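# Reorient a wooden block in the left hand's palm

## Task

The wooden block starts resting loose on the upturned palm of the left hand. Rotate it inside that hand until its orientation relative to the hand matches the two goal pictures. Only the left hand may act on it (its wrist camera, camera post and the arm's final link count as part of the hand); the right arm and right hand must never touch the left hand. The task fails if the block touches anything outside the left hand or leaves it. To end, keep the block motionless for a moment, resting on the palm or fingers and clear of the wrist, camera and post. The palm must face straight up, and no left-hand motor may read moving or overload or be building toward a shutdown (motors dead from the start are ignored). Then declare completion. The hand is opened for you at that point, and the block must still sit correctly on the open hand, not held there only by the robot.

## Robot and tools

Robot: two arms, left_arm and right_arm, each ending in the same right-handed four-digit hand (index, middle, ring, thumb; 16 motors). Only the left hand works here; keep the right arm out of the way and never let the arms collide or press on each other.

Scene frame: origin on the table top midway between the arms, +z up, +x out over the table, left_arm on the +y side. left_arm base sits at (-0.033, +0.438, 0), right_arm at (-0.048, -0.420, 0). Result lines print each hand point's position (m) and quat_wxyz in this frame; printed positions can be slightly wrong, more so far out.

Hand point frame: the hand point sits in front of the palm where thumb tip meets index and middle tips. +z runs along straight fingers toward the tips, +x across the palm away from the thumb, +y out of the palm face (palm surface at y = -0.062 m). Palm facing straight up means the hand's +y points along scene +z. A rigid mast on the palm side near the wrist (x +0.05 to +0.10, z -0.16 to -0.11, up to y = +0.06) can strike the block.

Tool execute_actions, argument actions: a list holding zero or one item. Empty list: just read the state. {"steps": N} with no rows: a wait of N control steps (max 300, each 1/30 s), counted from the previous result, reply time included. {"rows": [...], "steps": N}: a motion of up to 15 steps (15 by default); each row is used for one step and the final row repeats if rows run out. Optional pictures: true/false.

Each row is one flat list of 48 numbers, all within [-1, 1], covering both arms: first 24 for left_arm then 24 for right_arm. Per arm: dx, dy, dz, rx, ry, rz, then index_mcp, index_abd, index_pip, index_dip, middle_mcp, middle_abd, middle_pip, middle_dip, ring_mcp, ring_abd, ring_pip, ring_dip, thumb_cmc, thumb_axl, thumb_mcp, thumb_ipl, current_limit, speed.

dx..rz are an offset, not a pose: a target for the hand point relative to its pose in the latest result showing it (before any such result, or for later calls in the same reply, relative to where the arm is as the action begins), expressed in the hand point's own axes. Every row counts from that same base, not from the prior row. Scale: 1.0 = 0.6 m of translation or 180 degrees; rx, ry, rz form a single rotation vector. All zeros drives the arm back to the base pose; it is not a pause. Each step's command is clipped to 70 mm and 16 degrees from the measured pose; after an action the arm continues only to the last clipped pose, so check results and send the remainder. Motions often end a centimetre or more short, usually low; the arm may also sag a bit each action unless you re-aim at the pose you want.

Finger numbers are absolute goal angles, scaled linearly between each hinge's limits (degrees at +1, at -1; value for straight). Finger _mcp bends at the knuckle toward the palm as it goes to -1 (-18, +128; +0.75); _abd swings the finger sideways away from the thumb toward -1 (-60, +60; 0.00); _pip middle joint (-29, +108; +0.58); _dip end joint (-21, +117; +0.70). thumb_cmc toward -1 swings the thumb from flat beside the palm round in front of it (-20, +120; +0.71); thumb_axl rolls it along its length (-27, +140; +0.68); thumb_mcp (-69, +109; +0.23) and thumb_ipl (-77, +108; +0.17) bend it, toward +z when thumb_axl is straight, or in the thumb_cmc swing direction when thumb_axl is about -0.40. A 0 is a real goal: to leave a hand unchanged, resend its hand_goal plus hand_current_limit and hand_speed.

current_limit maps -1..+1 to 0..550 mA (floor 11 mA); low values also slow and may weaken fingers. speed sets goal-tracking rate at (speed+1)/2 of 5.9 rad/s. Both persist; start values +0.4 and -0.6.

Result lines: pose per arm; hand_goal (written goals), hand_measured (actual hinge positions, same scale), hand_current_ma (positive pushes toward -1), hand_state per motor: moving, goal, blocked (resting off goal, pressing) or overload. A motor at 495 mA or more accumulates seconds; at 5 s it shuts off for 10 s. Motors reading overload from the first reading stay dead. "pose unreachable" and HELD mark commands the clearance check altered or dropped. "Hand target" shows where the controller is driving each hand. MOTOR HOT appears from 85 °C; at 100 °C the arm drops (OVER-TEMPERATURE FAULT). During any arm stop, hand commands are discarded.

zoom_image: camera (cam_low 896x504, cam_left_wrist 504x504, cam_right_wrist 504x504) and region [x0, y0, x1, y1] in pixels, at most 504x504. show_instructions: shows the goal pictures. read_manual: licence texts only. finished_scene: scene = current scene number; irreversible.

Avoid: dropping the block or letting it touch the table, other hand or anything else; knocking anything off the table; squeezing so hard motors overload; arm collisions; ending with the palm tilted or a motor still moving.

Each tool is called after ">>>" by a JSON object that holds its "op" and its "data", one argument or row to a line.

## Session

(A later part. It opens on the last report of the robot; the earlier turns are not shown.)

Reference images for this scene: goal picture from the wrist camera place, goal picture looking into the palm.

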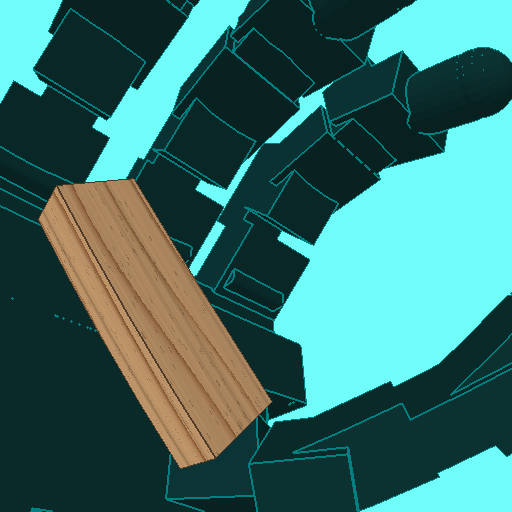

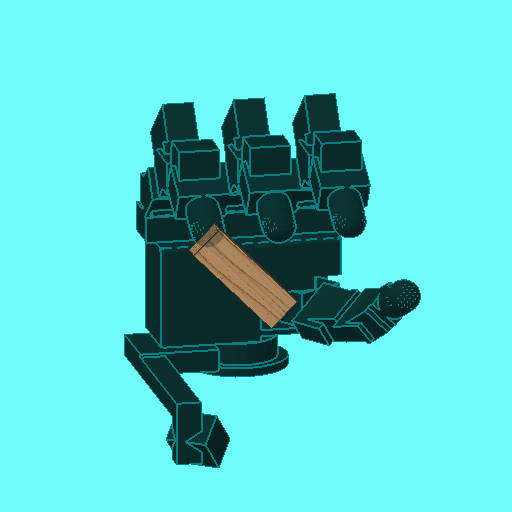

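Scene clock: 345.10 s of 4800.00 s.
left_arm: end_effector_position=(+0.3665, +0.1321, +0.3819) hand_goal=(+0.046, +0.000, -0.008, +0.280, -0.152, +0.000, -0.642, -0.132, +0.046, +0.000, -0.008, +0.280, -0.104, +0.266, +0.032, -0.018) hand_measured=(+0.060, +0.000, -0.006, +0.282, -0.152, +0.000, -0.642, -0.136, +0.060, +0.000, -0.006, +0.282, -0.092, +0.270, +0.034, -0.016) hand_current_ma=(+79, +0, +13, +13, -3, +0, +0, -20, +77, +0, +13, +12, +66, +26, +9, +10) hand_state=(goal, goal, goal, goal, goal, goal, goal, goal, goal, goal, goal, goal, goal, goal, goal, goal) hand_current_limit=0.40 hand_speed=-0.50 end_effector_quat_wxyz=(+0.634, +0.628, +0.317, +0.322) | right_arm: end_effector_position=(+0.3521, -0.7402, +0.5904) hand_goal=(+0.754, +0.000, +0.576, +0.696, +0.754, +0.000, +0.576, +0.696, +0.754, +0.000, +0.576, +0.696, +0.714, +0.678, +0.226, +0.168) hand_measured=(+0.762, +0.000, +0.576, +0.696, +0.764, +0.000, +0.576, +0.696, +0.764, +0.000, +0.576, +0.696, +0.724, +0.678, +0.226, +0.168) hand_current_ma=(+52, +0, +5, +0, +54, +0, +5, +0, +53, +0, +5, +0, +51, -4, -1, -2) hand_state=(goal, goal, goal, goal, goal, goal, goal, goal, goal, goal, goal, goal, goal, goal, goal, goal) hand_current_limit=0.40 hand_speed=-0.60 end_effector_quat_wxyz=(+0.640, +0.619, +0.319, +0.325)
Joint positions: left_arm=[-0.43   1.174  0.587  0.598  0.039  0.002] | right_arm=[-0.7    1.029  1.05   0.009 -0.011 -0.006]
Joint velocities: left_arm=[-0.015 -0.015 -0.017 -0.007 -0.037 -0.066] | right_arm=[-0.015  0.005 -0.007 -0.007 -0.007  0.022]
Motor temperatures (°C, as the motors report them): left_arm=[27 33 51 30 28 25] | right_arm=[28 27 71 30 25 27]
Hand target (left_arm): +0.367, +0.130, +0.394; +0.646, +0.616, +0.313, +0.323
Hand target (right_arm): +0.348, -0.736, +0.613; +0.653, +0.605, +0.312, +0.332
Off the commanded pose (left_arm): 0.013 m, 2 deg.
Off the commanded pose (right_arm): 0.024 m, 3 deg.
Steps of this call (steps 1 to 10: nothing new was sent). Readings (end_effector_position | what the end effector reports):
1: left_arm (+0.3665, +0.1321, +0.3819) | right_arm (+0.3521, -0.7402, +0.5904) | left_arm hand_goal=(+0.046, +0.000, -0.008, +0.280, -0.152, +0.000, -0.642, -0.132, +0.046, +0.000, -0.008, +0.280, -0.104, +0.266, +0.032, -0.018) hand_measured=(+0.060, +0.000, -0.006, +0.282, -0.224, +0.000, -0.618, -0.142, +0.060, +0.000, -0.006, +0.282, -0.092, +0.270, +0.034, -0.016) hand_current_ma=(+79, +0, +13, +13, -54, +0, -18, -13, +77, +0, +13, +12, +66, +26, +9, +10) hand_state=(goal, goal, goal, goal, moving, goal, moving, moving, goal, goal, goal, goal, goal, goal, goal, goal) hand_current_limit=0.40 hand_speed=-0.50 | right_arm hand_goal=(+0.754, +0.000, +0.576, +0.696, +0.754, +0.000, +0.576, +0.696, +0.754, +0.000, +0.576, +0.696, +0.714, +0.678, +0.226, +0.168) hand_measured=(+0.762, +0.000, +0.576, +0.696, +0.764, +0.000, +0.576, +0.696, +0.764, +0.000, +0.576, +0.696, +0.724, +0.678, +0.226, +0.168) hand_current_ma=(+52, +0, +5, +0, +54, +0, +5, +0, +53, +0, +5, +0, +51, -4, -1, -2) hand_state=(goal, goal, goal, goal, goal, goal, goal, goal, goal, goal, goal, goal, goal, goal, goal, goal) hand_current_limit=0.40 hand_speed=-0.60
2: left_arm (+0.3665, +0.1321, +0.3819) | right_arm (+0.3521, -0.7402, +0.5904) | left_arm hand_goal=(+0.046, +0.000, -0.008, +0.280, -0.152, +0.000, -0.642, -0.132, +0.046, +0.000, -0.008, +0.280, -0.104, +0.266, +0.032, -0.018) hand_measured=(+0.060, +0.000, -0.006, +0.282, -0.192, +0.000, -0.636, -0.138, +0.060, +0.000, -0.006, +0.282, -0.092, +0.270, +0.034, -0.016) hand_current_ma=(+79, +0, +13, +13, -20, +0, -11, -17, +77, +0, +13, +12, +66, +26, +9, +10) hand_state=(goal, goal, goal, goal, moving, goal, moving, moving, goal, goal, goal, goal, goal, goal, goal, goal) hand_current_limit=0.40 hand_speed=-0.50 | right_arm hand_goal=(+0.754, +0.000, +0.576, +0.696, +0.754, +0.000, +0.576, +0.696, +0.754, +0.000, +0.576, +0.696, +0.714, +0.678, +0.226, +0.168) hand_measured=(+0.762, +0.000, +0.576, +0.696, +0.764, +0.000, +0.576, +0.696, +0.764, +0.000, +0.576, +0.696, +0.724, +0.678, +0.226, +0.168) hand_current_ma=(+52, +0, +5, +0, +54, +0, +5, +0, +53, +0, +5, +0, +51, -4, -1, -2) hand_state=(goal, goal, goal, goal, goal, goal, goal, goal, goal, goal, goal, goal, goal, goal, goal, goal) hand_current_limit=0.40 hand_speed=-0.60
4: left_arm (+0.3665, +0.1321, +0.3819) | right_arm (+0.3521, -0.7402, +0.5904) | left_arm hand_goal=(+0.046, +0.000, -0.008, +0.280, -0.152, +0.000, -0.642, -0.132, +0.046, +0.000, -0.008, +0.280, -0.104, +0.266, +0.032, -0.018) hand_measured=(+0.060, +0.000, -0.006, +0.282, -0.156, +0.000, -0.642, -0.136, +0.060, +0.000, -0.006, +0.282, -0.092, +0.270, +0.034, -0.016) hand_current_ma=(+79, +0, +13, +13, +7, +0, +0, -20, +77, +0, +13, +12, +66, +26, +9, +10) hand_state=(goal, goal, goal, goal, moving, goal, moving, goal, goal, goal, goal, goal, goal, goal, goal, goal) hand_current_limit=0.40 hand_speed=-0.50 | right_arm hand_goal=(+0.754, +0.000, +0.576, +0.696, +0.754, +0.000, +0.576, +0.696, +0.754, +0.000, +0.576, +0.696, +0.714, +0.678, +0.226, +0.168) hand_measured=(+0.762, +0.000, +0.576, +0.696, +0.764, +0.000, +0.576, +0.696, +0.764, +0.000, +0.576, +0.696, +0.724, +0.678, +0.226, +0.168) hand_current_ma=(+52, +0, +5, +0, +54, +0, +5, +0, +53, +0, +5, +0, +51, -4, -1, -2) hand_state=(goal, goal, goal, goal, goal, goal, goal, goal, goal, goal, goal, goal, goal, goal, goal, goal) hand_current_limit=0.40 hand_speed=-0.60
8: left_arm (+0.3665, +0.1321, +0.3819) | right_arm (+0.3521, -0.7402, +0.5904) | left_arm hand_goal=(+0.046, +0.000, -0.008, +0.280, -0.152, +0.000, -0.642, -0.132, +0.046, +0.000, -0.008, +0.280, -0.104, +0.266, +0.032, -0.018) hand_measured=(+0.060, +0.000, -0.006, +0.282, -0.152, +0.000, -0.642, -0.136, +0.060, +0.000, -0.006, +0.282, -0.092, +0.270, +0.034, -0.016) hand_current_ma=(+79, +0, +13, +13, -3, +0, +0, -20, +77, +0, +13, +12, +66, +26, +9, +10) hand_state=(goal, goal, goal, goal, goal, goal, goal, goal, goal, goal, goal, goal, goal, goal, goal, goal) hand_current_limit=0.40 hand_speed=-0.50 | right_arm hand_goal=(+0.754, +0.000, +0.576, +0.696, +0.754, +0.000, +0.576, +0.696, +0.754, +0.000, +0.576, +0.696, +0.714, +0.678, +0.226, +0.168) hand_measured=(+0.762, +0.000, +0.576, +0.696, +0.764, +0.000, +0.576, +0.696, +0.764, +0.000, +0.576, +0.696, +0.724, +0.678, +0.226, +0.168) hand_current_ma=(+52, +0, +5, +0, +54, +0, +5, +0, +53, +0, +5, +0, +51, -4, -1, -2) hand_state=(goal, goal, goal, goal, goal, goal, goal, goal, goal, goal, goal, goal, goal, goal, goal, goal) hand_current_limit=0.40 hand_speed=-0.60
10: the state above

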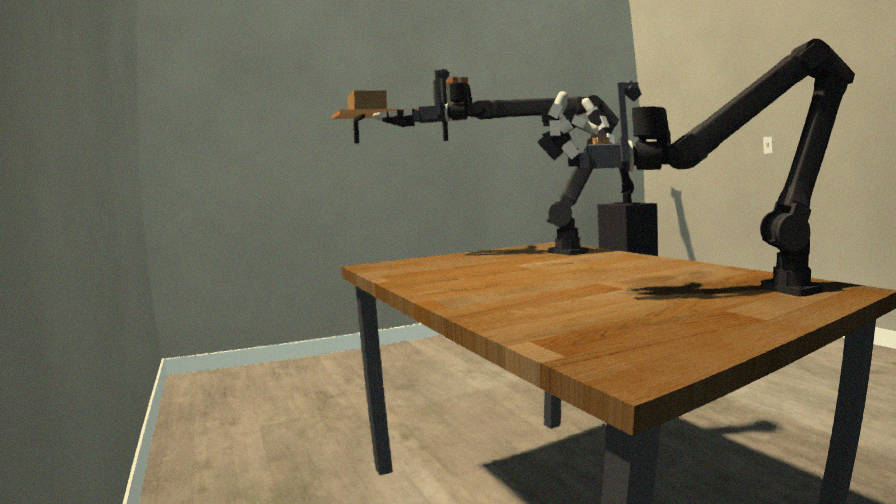

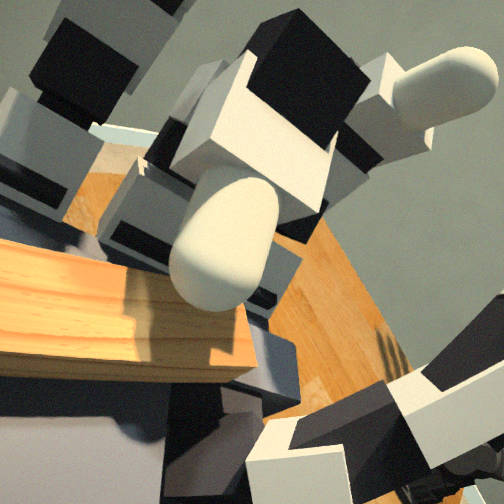

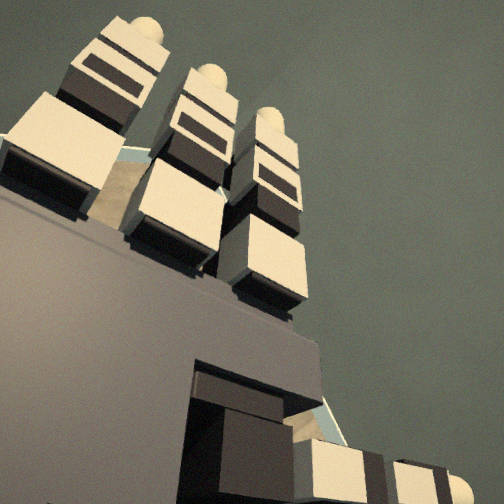

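>>> {"op": "execute_actions", "data": {
  "actions": [
    {"rows": [
[-0.0019,0.0205,0.0041,-0.0107,0,-0.003, 0.046,0,-0.008,0.28, -0.153,0,-0.666,-0.133, 0.007,0,-0.026,0.250, -0.104,0.266,0.032,-0.018, 0.4,-0.5, 0.0003,0.0393,-0.0075,-0.0139,0,0, 0.754,0,0.576,0.696, 0.754,0,0.576,0.696, 0.754,0,0.576,0.696, 0.714,0.678,0.226,0.168, 0.4,-0.6],
[-0.0019,0.0205,0.0041,-0.0107,0,-0.003, 0.046,0,-0.008,0.28, -0.153,0,-0.690,-0.133, -0.032,0,-0.044,0.221, -0.104,0.266,0.032,-0.018, 0.4,-0.5, 0.0003,0.0393,-0.0075,-0.0139,0,0, 0.754,0,0.576,0.696, 0.754,0,0.576,0.696, 0.754,0,0.576,0.696, 0.714,0.678,0.226,0.168, 0.4,-0.6],
[-0.0019,0.0205,0.0041,-0.0107,0,-0.003, 0.046,0,-0.008,0.28, -0.153,0,-0.715,-0.133, -0.071,0,-0.062,0.191, -0.104,0.266,0.032,-0.018, 0.4,-0.5, 0.0003,0.0393,-0.0075,-0.0139,0,0, 0.754,0,0.576,0.696, 0.754,0,0.576,0.696, 0.754,0,0.576,0.696, 0.714,0.678,0.226,0.168, 0.4,-0.6],
[-0.0019,0.0205,0.0041,-0.0107,0,-0.003, 0.046,0,-0.008,0.28, -0.153,0,-0.739,-0.133, -0.110,0,-0.079,0.162, -0.104,0.266,0.032,-0.018, 0.4,-0.5, 0.0003,0.0393,-0.0075,-0.0139,0,0, 0.754,0,0.576,0.696, 0.754,0,0.576,0.696, 0.754,0,0.576,0.696, 0.714,0.678,0.226,0.168, 0.4,-0.6],
[-0.0019,0.0205,0.0041,-0.0107,0,-0.003, 0.046,0,-0.008,0.28, -0.153,0,-0.764,-0.133, -0.149,0,-0.097,0.132, -0.104,0.266,0.032,-0.018, 0.4,-0.5, 0.0003,0.0393,-0.0075,-0.0139,0,0, 0.754,0,0.576,0.696, 0.754,0,0.576,0.696, 0.754,0,0.576,0.696, 0.714,0.678,0.226,0.168, 0.4,-0.6],
[-0.0019,0.0205,0.0041,-0.0107,0,-0.003, 0.046,0,-0.008,0.28, -0.153,0,-0.788,-0.133, -0.188,0,-0.115,0.102, -0.104,0.266,0.032,-0.018, 0.4,-0.5, 0.0003,0.0393,-0.0075,-0.0139,0,0, 0.754,0,0.576,0.696, 0.754,0,0.576,0.696, 0.754,0,0.576,0.696, 0.714,0.678,0.226,0.168, 0.4,-0.6],
[-0.0019,0.0205,0.0041,-0.0107,0,-0.003, 0.046,0,-0.008,0.28, -0.153,0,-0.788,-0.133, -0.227,0,-0.133,0.073, -0.104,0.266,0.032,-0.018, 0.4,-0.5, 0.0003,0.0393,-0.0075,-0.0139,0,0, 0.754,0,0.576,0.696, 0.754,0,0.576,0.696, 0.754,0,0.576,0.696, 0.714,0.678,0.226,0.168, 0.4,-0.6],
[-0.0019,0.0205,0.0041,-0.0107,0,-0.003, 0.046,0,-0.008,0.28, -0.153,0,-0.788,-0.133, -0.265,0,-0.151,0.043, -0.104,0.266,0.032,-0.018, 0.4,-0.5, 0.0003,0.0393,-0.0075,-0.0139,0,0, 0.754,0,0.576,0.696, 0.754,0,0.576,0.696, 0.754,0,0.576,0.696, 0.714,0.678,0.226,0.168, 0.4,-0.6],
[-0.0019,0.0205,0.0041,-0.0107,0,-0.003, 0.046,0,-0.008,0.28, -0.153,0,-0.788,-0.133, -0.304,0,-0.169,0.014, -0.104,0.266,0.032,-0.018, 0.4,-0.5, 0.0003,0.0393,-0.0075,-0.0139,0,0, 0.754,0,0.576,0.696, 0.754,0,0.576,0.696, 0.754,0,0.576,0.696, 0.714,0.678,0.226,0.168, 0.4,-0.6],
[-0.0019,0.0205,0.0041,-0.0107,0,-0.003, 0.046,0,-0.008,0.28, -0.153,0,-0.788,-0.133, -0.343,0,-0.187,-0.016, -0.104,0.266,0.032,-0.018, 0.4,-0.5, 0.0003,0.0393,-0.0075,-0.0139,0,0, 0.754,0,0.576,0.696, 0.754,0,0.576,0.696, 0.754,0,0.576,0.696, 0.714,0.678,0.226,0.168, 0.4,-0.6],
[-0.0019,0.0205,0.0041,-0.0107,0,-0.003, 0.046,0,-0.008,0.28, -0.153,0,-0.788,-0.133, -0.382,0,-0.205,-0.046, -0.104,0.266,0.032,-0.018, 0.4,-0.5, 0.0003,0.0393,-0.0075,-0.0139,0,0, 0.754,0,0.576,0.696, 0.754,0,0.576,0.696, 0.754,0,0.576,0.696, 0.714,0.678,0.226,0.168, 0.4,-0.6],
[-0.0019,0.0205,0.0041,-0.0107,0,-0.003, 0.046,0,-0.008,0.28, -0.153,0,-0.788,-0.133, -0.421,0,-0.222,-0.075, -0.104,0.266,0.032,-0.018, 0.4,-0.5, 0.0003,0.0393,-0.0075,-0.0139,0,0, 0.754,0,0.576,0.696, 0.754,0,0.576,0.696, 0.754,0,0.576,0.696, 0.714,0.678,0.226,0.168, 0.4,-0.6],
[-0.0019,0.0205,0.0041,-0.0107,0,-0.003, 0.046,0,-0.008,0.28, -0.153,0,-0.788,-0.133, -0.460,0,-0.240,-0.105, -0.104,0.266,0.032,-0.018, 0.4,-0.5, 0.0003,0.0393,-0.0075,-0.0139,0,0, 0.754,0,0.576,0.696, 0.754,0,0.576,0.696, 0.754,0,0.576,0.696, 0.714,0.678,0.226,0.168, 0.4,-0.6],
[-0.0019,0.0205,0.0041,-0.0107,0,-0.003, 0.046,0,-0.008,0.28, -0.153,0,-0.788,-0.133, -0.499,0,-0.258,-0.134, -0.104,0.266,0.032,-0.018, 0.4,-0.5, 0.0003,0.0393,-0.0075,-0.0139,0,0, 0.754,0,0.576,0.696, 0.754,0,0.576,0.696, 0.754,0,0.576,0.696, 0.714,0.678,0.226,0.168, 0.4,-0.6],
[-0.0019,0.0205,0.0041,-0.0107,0,-0.003, 0.046,0,-0.008,0.28, -0.153,0,-0.788,-0.133, -0.538,0,-0.276,-0.164, -0.104,0.266,0.032,-0.018, 0.4,-0.5, 0.0003,0.0393,-0.0075,-0.0139,0,0, 0.754,0,0.576,0.696, 0.754,0,0.576,0.696, 0.754,0,0.576,0.696, 0.714,0.678,0.226,0.168, 0.4,-0.6]
], "steps": 15}
  ],
  "pictures": false
}}

>>> {"op": "execute_actions", "data": {
  "actions": [
    {"steps": 12}
  ]
}}

>>> {"op": "zoom_image", "data": {
  "camera": "cam_low",
  "region": [530, 85, 650, 175]
}}

Scene clock: 405.60 s of 4800.00 s.
left_arm: end_effector_position=(+0.3668, +0.1324, +0.3819) hand_goal=(+0.046, +0.000, -0.008, +0.280, -0.152, +0.000, -0.788, -0.132, -0.538, +0.000, -0.276, -0.164, -0.104, +0.266, +0.032, -0.018) hand_measured=(+0.060, +0.000, -0.006, +0.282, -0.144, +0.000, -0.758, -0.126, -0.276, +0.000, -0.228, -0.082, -0.092, +0.270, +0.034, -0.016) hand_current_ma=(+79, +0, +13, +13, +39, +0, +149, +31, +67, +0, +25, +46, +66, +26, +9, +10) hand_state=(goal, goal, goal, goal, goal, goal, blocked, goal, moving, goal, moving, moving, goal, goal, goal, goal) hand_current_limit=0.40 hand_speed=-0.50 end_effector_quat_wxyz=(+0.634, +0.627, +0.318, +0.322) | right_arm: end_effector_position=(+0.3521, -0.7402, +0.5904) hand_goal=(+0.754, +0.000, +0.576, +0.696, +0.754, +0.000, +0.576, +0.696, +0.754, +0.000, +0.576, +0.696, +0.714, +0.678, +0.226, +0.168) hand_measured=(+0.762, +0.000, +0.576, +0.696, +0.764, +0.000, +0.576, +0.696, +0.764, +0.000, +0.576, +0.696, +0.724, +0.678, +0.226, +0.168) hand_current_ma=(+52, +0, +5, +0, +54, +0, +5, +0, +53, +0, +5, +0, +51, -4, -1, -2) hand_state=(goal, goal, goal, goal, goal, goal, goal, goal, goal, goal, goal, goal, goal, goal, goal, goal) hand_current_limit=0.40 hand_speed=-0.60 end_effector_quat_wxyz=(+0.640, +0.619, +0.319, +0.325)
Joint positions: left_arm=[-0.43   1.174  0.587  0.598  0.037  0.001] | right_arm=[-0.7    1.029  1.05   0.009 -0.011 -0.006]
Joint velocities: left_arm=[ 0.015 -0.015 -0.012 -0.002  0.007 -0.051] | right_arm=[-0.015 -0.024 -0.002 -0.017 -0.022 -0.037]
Motor temperatures (°C, as the motors report them): left_arm=[27 33 52 30 28 25] | right_arm=[28 27 71 30 25 27]
Hand target (left_arm): +0.367, +0.130, +0.394; +0.646, +0.616, +0.315, +0.324
Hand target (right_arm): +0.348, -0.736, +0.613; +0.653, +0.605, +0.312, +0.332
Off the commanded pose (left_arm): 0.013 m, 2 deg.
Off the commanded pose (right_arm): 0.024 m, 3 deg.
Steps of this call (steps 1 to 1800: nothing new was sent; steps 1801 to 1815: all 15 steps of this action). Readings (end_effector_position | what the end effector reports):
1801: left_arm (+0.3666, +0.1322, +0.3819) | right_arm (+0.3521, -0.7402, +0.5904) | left_arm hand_goal=(+0.046, +0.000, -0.008, +0.280, -0.152, +0.000, -0.666, -0.132, +0.008, +0.000, -0.026, +0.250, -0.104, +0.266, +0.032, -0.018) hand_measured=(+0.060, +0.000, -0.006, +0.282, -0.152, +0.000, -0.642, -0.136, +0.060, +0.000, -0.006, +0.282, -0.092, +0.270, +0.034, -0.016) hand_current_ma=(+79, +0, +13, +13, -3, +0, +0, -20, +77, +0, +13, +12, +66, +26, +9, +10) hand_state=(goal, goal, goal, goal, goal, goal, moving, goal, moving, goal, moving, moving, goal, goal, goal, goal) hand_current_limit=0.40 hand_speed=-0.50 | right_arm hand_goal=(+0.754, +0.000, +0.576, +0.696, +0.754, +0.000, +0.576, +0.696, +0.754, +0.000, +0.576, +0.696, +0.714, +0.678, +0.226, +0.168) hand_measured=(+0.762, +0.000, +0.576, +0.696, +0.764, +0.000, +0.576, +0.696, +0.764, +0.000, +0.576, +0.696, +0.724, +0.678, +0.226, +0.168) hand_current_ma=(+52, +0, +5, +0, +54, +0, +5, +0, +53, +0, +5, +0, +51, -4, -1, -2) hand_state=(goal, goal, goal, goal, goal, goal, goal, goal, goal, goal, goal, goal, goal, goal, goal, goal) hand_current_limit=0.40 hand_speed=-0.60
1802: left_arm (+0.3667, +0.1323, +0.3819) | right_arm (+0.3521, -0.7402, +0.5904) | left_arm hand_goal=(+0.046, +0.000, -0.008, +0.280, -0.152, +0.000, -0.690, -0.132, -0.032, +0.000, -0.044, +0.222, -0.104, +0.266, +0.032, -0.018) hand_measured=(+0.060, +0.000, -0.006, +0.282, -0.152, +0.000, -0.642, -0.136, +0.060, +0.000, -0.006, +0.282, -0.092, +0.270, +0.034, -0.016) hand_current_ma=(+79, +0, +13, +13, -3, +0, +42, -20, +160, +0, +52, +70, +66, +26, +9, +10) hand_state=(goal, goal, goal, goal, goal, goal, moving, goal, moving, goal, moving, moving, goal, goal, goal, goal) hand_current_limit=0.40 hand_speed=-0.50 | right_arm hand_goal=(+0.754, +0.000, +0.576, +0.696, +0.754, +0.000, +0.576, +0.696, +0.754, +0.000, +0.576, +0.696, +0.714, +0.678, +0.226, +0.168) hand_measured=(+0.762, +0.000, +0.576, +0.696, +0.764, +0.000, +0.576, +0.696, +0.764, +0.000, +0.576, +0.696, +0.724, +0.678, +0.226, +0.168) hand_current_ma=(+52, +0, +5, +0, +54, +0, +5, +0, +53, +0, +5, +0, +51, -4, -1, -2) hand_state=(goal, goal, goal, goal, goal, goal, goal, goal, goal, goal, goal, goal, goal, goal, goal, goal) hand_current_limit=0.40 hand_speed=-0.60
1804: left_arm (+0.3668, +0.1324, +0.3819) | right_arm (+0.3521, -0.7402, +0.5904) | left_arm hand_goal=(+0.046, +0.000, -0.008, +0.280, -0.152, +0.000, -0.738, -0.132, -0.110, +0.000, -0.078, +0.162, -0.104, +0.266, +0.032, -0.018) hand_measured=(+0.060, +0.000, -0.006, +0.282, -0.152, +0.000, -0.676, -0.136, +0.020, +0.000, -0.032, +0.240, -0.092, +0.270, +0.034, -0.016) hand_current_ma=(+79, +0, +13, +13, -2, +0, +32, -20, +115, +0, +36, +51, +66, +26, +9, +10) hand_state=(goal, goal, goal, goal, goal, goal, moving, goal, moving, goal, moving, moving, goal, goal, goal, goal) hand_current_limit=0.40 hand_speed=-0.50 | right_arm hand_goal=(+0.754, +0.000, +0.576, +0.696, +0.754, +0.000, +0.576, +0.696, +0.754, +0.000, +0.576, +0.696, +0.714, +0.678, +0.226, +0.168) hand_measured=(+0.762, +0.000, +0.576, +0.696, +0.764, +0.000, +0.576, +0.696, +0.764, +0.000, +0.576, +0.696, +0.724, +0.678, +0.226, +0.168) hand_current_ma=(+52, +0, +5, +0, +54, +0, +5, +0, +53, +0, +5, +0, +51, -4, -1, -2) hand_state=(goal, goal, goal, goal, goal, goal, goal, goal, goal, goal, goal, goal, goal, goal, goal, goal) hand_current_limit=0.40 hand_speed=-0.60
1808: left_arm (+0.3668, +0.1324, +0.3819) | right_arm (+0.3521, -0.7402, +0.5904) | left_arm hand_goal=(+0.046, +0.000, -0.008, +0.280, -0.152, +0.000, -0.788, -0.132, -0.264, +0.000, -0.150, +0.044, -0.104, +0.266, +0.032, -0.018) hand_measured=(+0.060, +0.000, -0.006, +0.282, -0.148, +0.000, -0.756, -0.130, -0.082, +0.000, -0.102, +0.124, -0.092, +0.270, +0.034, -0.016) hand_current_ma=(+79, +0, +13, +13, +50, +0, +177, +44, +97, +0, +31, +47, +66, +26, +9, +10) hand_state=(goal, goal, goal, goal, moving, goal, moving, moving, moving, goal, moving, moving, goal, goal, goal, goal) hand_current_limit=0.40 hand_speed=-0.50 | right_arm hand_goal=(+0.754, +0.000, +0.576, +0.696, +0.754, +0.000, +0.576, +0.696, +0.754, +0.000, +0.576, +0.696, +0.714, +0.678, +0.226, +0.168) hand_measured=(+0.762, +0.000, +0.576, +0.696, +0.764, +0.000, +0.576, +0.696, +0.764, +0.000, +0.576, +0.696, +0.724, +0.678, +0.226, +0.168) hand_current_ma=(+52, +0, +5, +0, +54, +0, +5, +0, +53, +0, +5, +0, +51, -4, -1, -2) hand_state=(goal, goal, goal, goal, goal, goal, goal, goal, goal, goal, goal, goal, goal, goal, goal, goal) hand_current_limit=0.40 hand_speed=-0.60
1815: the state above

Scene clock: 406.00 s of 4800.00 s.
left_arm: end_effector_position=(+0.3669, +0.1325, +0.3819) hand_goal=(+0.046, +0.000, -0.008, +0.280, -0.152, +0.000, -0.788, -0.132, -0.538, +0.000, -0.276, -0.164, -0.104, +0.266, +0.032, -0.018) hand_measured=(+0.060, +0.000, -0.006, +0.282, -0.144, +0.000, -0.758, -0.126, -0.538, +0.000, -0.276, -0.162, -0.092, +0.270, +0.034, -0.016) hand_current_ma=(+79, +0, +13, +13, +39, +0, +149, +31, +2, +0, -1, +11, +66, +26, +9, +10) hand_state=(goal, goal, goal, goal, goal, goal, blocked, goal, goal, goal, goal, goal, goal, goal, goal, goal) hand_current_limit=0.40 hand_speed=-0.50 end_effector_quat_wxyz=(+0.634, +0.627, +0.318, +0.322) | right_arm: end_effector_position=(+0.3521, -0.7402, +0.5904) hand_goal=(+0.754, +0.000, +0.576, +0.696, +0.754, +0.000, +0.576, +0.696, +0.754, +0.000, +0.576, +0.696, +0.714, +0.678, +0.226, +0.168) hand_measured=(+0.762, +0.000, +0.576, +0.696, +0.764, +0.000, +0.576, +0.696, +0.764, +0.000, +0.576, +0.696, +0.724, +0.678, +0.226, +0.168) hand_current_ma=(+52, +0, +5, +0, +54, +0, +5, +0, +53, +0, +5, +0, +51, -4, -1, -2) hand_state=(goal, goal, goal, goal, goal, goal, goal, goal, goal, goal, goal, goal, goal, goal, goal, goal) hand_current_limit=0.40 hand_speed=-0.60 end_effector_quat_wxyz=(+0.640, +0.619, +0.319, +0.325)
Joint positions: left_arm=[-0.43   1.174  0.587  0.598  0.036  0.001] | right_arm=[-0.7    1.029  1.05   0.009 -0.011 -0.006]
Joint velocities: left_arm=[-0.015 -0.024 -0.012  0.002 -0.007  0.066] | right_arm=[-0.005 -0.015 -0.022 -0.012 -0.037  0.007]
Motor temperatures (°C, as the motors report them): left_arm=[27 33 52 30 28 25] | right_arm=[28 27 71 30 25 27]
Hand target (left_arm): +0.367, +0.130, +0.394; +0.646, +0.616, +0.315, +0.324
Hand target (right_arm): +0.348, -0.736, +0.613; +0.653, +0.605, +0.312, +0.332
Off the commanded pose (left_arm): 0.013 m, 2 deg.
Off the commanded pose (right_arm): 0.024 m, 3 deg.
Steps of this call (steps 1 to 12: nothing new was sent). Readings (end_effector_position | what the end effector reports):
1: left_arm (+0.3668, +0.1324, +0.3819) | right_arm (+0.3521, -0.7402, +0.5904) | left_arm hand_goal=(+0.046, +0.000, -0.008, +0.280, -0.152, +0.000, -0.788, -0.132, -0.538, +0.000, -0.276, -0.164, -0.104, +0.266, +0.032, -0.018) hand_measured=(+0.060, +0.000, -0.006, +0.282, -0.144, +0.000, -0.758, -0.126, -0.306, +0.000, -0.246, -0.112, -0.092, +0.270, +0.034, -0.016) hand_current_ma=(+79, +0, +13, +13, +39, +0, +149, +31, +63, +0, +24, +46, +66, +26, +9, +10) hand_state=(goal, goal, goal, goal, goal, goal, blocked, goal, moving, goal, moving, moving, goal, goal, goal, goal) hand_current_limit=0.40 hand_speed=-0.50 | right_arm hand_goal=(+0.754, +0.000, +0.576, +0.696, +0.754, +0.000, +0.576, +0.696, +0.754, +0.000, +0.576, +0.696, +0.714, +0.678, +0.226, +0.168) hand_measured=(+0.762, +0.000, +0.576, +0.696, +0.764, +0.000, +0.576, +0.696, +0.764, +0.000, +0.576, +0.696, +0.724, +0.678, +0.226, +0.168) hand_current_ma=(+52, +0, +5, +0, +54, +0, +5, +0, +53, +0, +5, +0, +51, -4, -1, -2) hand_state=(goal, goal, goal, goal, goal, goal, goal, goal, goal, goal, goal, goal, goal, goal, goal, goal) hand_current_limit=0.40 hand_speed=-0.60
2: left_arm (+0.3668, +0.1324, +0.3819) | right_arm (+0.3521, -0.7402, +0.5904) | left_arm hand_goal=(+0.046, +0.000, -0.008, +0.280, -0.152, +0.000, -0.788, -0.132, -0.538, +0.000, -0.276, -0.164, -0.104, +0.266, +0.032, -0.018) hand_measured=(+0.060, +0.000, -0.006, +0.282, -0.144, +0.000, -0.758, -0.126, -0.336, +0.000, -0.264, -0.142, -0.092, +0.270, +0.034, -0.016) hand_current_ma=(+79, +0, +13, +13, +39, +0, +149, +31, +58, +0, -12, -8, +66, +26, +9, +10) hand_state=(goal, goal, goal, goal, goal, goal, blocked, goal, moving, goal, moving, moving, goal, goal, goal, goal) hand_current_limit=0.40 hand_speed=-0.50 | right_arm hand_goal=(+0.754, +0.000, +0.576, +0.696, +0.754, +0.000, +0.576, +0.696, +0.754, +0.000, +0.576, +0.696, +0.714, +0.678, +0.226, +0.168) hand_measured=(+0.762, +0.000, +0.576, +0.696, +0.764, +0.000, +0.576, +0.696, +0.764, +0.000, +0.576, +0.696, +0.724, +0.678, +0.226, +0.168) hand_current_ma=(+52, +0, +5, +0, +54, +0, +5, +0, +53, +0, +5, +0, +51, -4, -1, -2) hand_state=(goal, goal, goal, goal, goal, goal, goal, goal, goal, goal, goal, goal, goal, goal, goal, goal) hand_current_limit=0.40 hand_speed=-0.60
4: left_arm (+0.3668, +0.1324, +0.3819) | right_arm (+0.3521, -0.7402, +0.5904) | left_arm hand_goal=(+0.046, +0.000, -0.008, +0.280, -0.152, +0.000, -0.788, -0.132, -0.538, +0.000, -0.276, -0.164, -0.104, +0.266, +0.032, -0.018) hand_measured=(+0.060, +0.000, -0.006, +0.282, -0.144, +0.000, -0.758, -0.126, -0.396, +0.000, -0.274, -0.160, -0.092, +0.270, +0.034, -0.016) hand_current_ma=(+79, +0, +13, +13, +39, +0, +149, +31, +53, +0, +0, +8, +66, +26, +9, +10) hand_state=(goal, goal, goal, goal, goal, goal, blocked, goal, moving, goal, moving, moving, goal, goal, goal, goal) hand_current_limit=0.40 hand_speed=-0.50 | right_arm hand_goal=(+0.754, +0.000, +0.576, +0.696, +0.754, +0.000, +0.576, +0.696, +0.754, +0.000, +0.576, +0.696, +0.714, +0.678, +0.226, +0.168) hand_measured=(+0.762, +0.000, +0.576, +0.696, +0.764, +0.000, +0.576, +0.696, +0.764, +0.000, +0.576, +0.696, +0.724, +0.678, +0.226, +0.168) hand_current_ma=(+52, +0, +5, +0, +54, +0, +5, +0, +53, +0, +5, +0, +51, -4, -1, -2) hand_state=(goal, goal, goal, goal, goal, goal, goal, goal, goal, goal, goal, goal, goal, goal, goal, goal) hand_current_limit=0.40 hand_speed=-0.60
8: left_arm (+0.3668, +0.1324, +0.3819) | right_arm (+0.3521, -0.7402, +0.5904) | left_arm hand_goal=(+0.046, +0.000, -0.008, +0.280, -0.152, +0.000, -0.788, -0.132, -0.538, +0.000, -0.276, -0.164, -0.104, +0.266, +0.032, -0.018) hand_measured=(+0.060, +0.000, -0.006, +0.282, -0.144, +0.000, -0.758, -0.126, -0.518, +0.000, -0.276, -0.162, -0.092, +0.270, +0.034, -0.016) hand_current_ma=(+79, +0, +13, +13, +39, +0, +149, +31, -17, +0, -1, +11, +66, +26, +9, +10) hand_state=(goal, goal, goal, goal, goal, goal, blocked, goal, moving, goal, goal, goal, goal, goal, goal, goal) hand_current_limit=0.40 hand_speed=-0.50 | right_arm hand_goal=(+0.754, +0.000, +0.576, +0.696, +0.754, +0.000, +0.576, +0.696, +0.754, +0.000, +0.576, +0.696, +0.714, +0.678, +0.226, +0.168) hand_measured=(+0.762, +0.000, +0.576, +0.696, +0.764, +0.000, +0.576, +0.696, +0.764, +0.000, +0.576, +0.696, +0.724, +0.678, +0.226, +0.168) hand_current_ma=(+52, +0, +5, +0, +54, +0, +5, +0, +53, +0, +5, +0, +51, -4, -1, -2) hand_state=(goal, goal, goal, goal, goal, goal, goal, goal, goal, goal, goal, goal, goal, goal, goal, goal) hand_current_limit=0.40 hand_speed=-0.60
12: the state above

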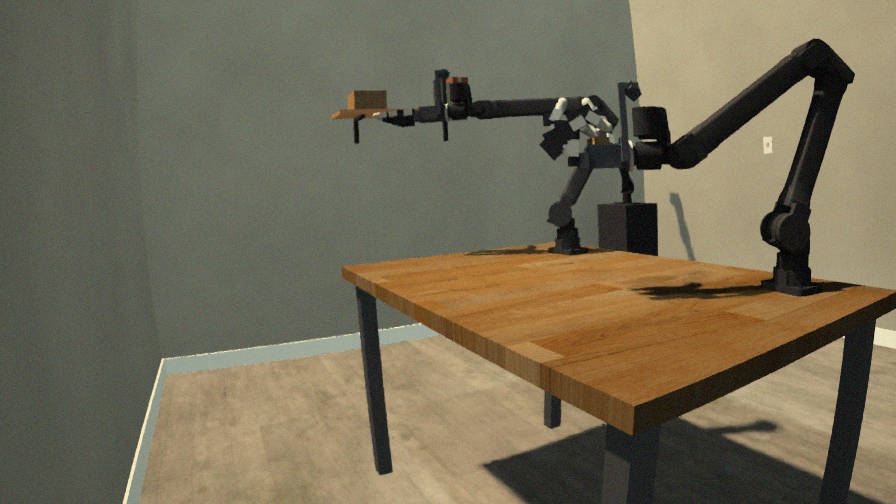

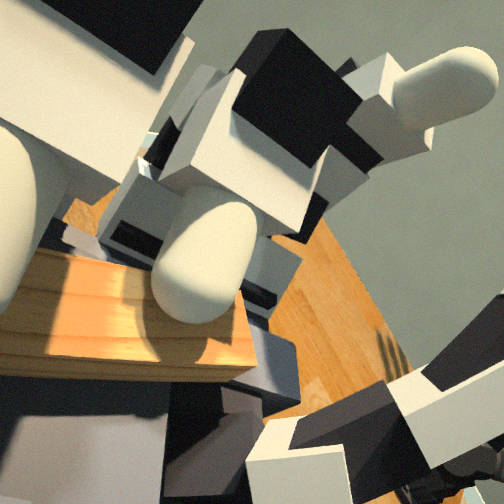

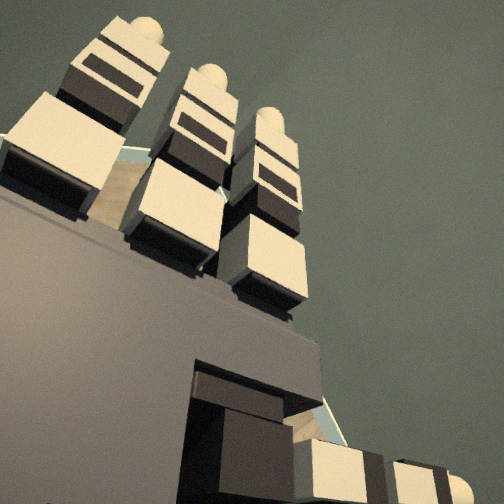

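Region (530, 85, 650, 175) of cam_low's 896x504 image, scaled by 4.200, with more detail than that image has; it fills the top 378 rows of this view, and the rest is white.

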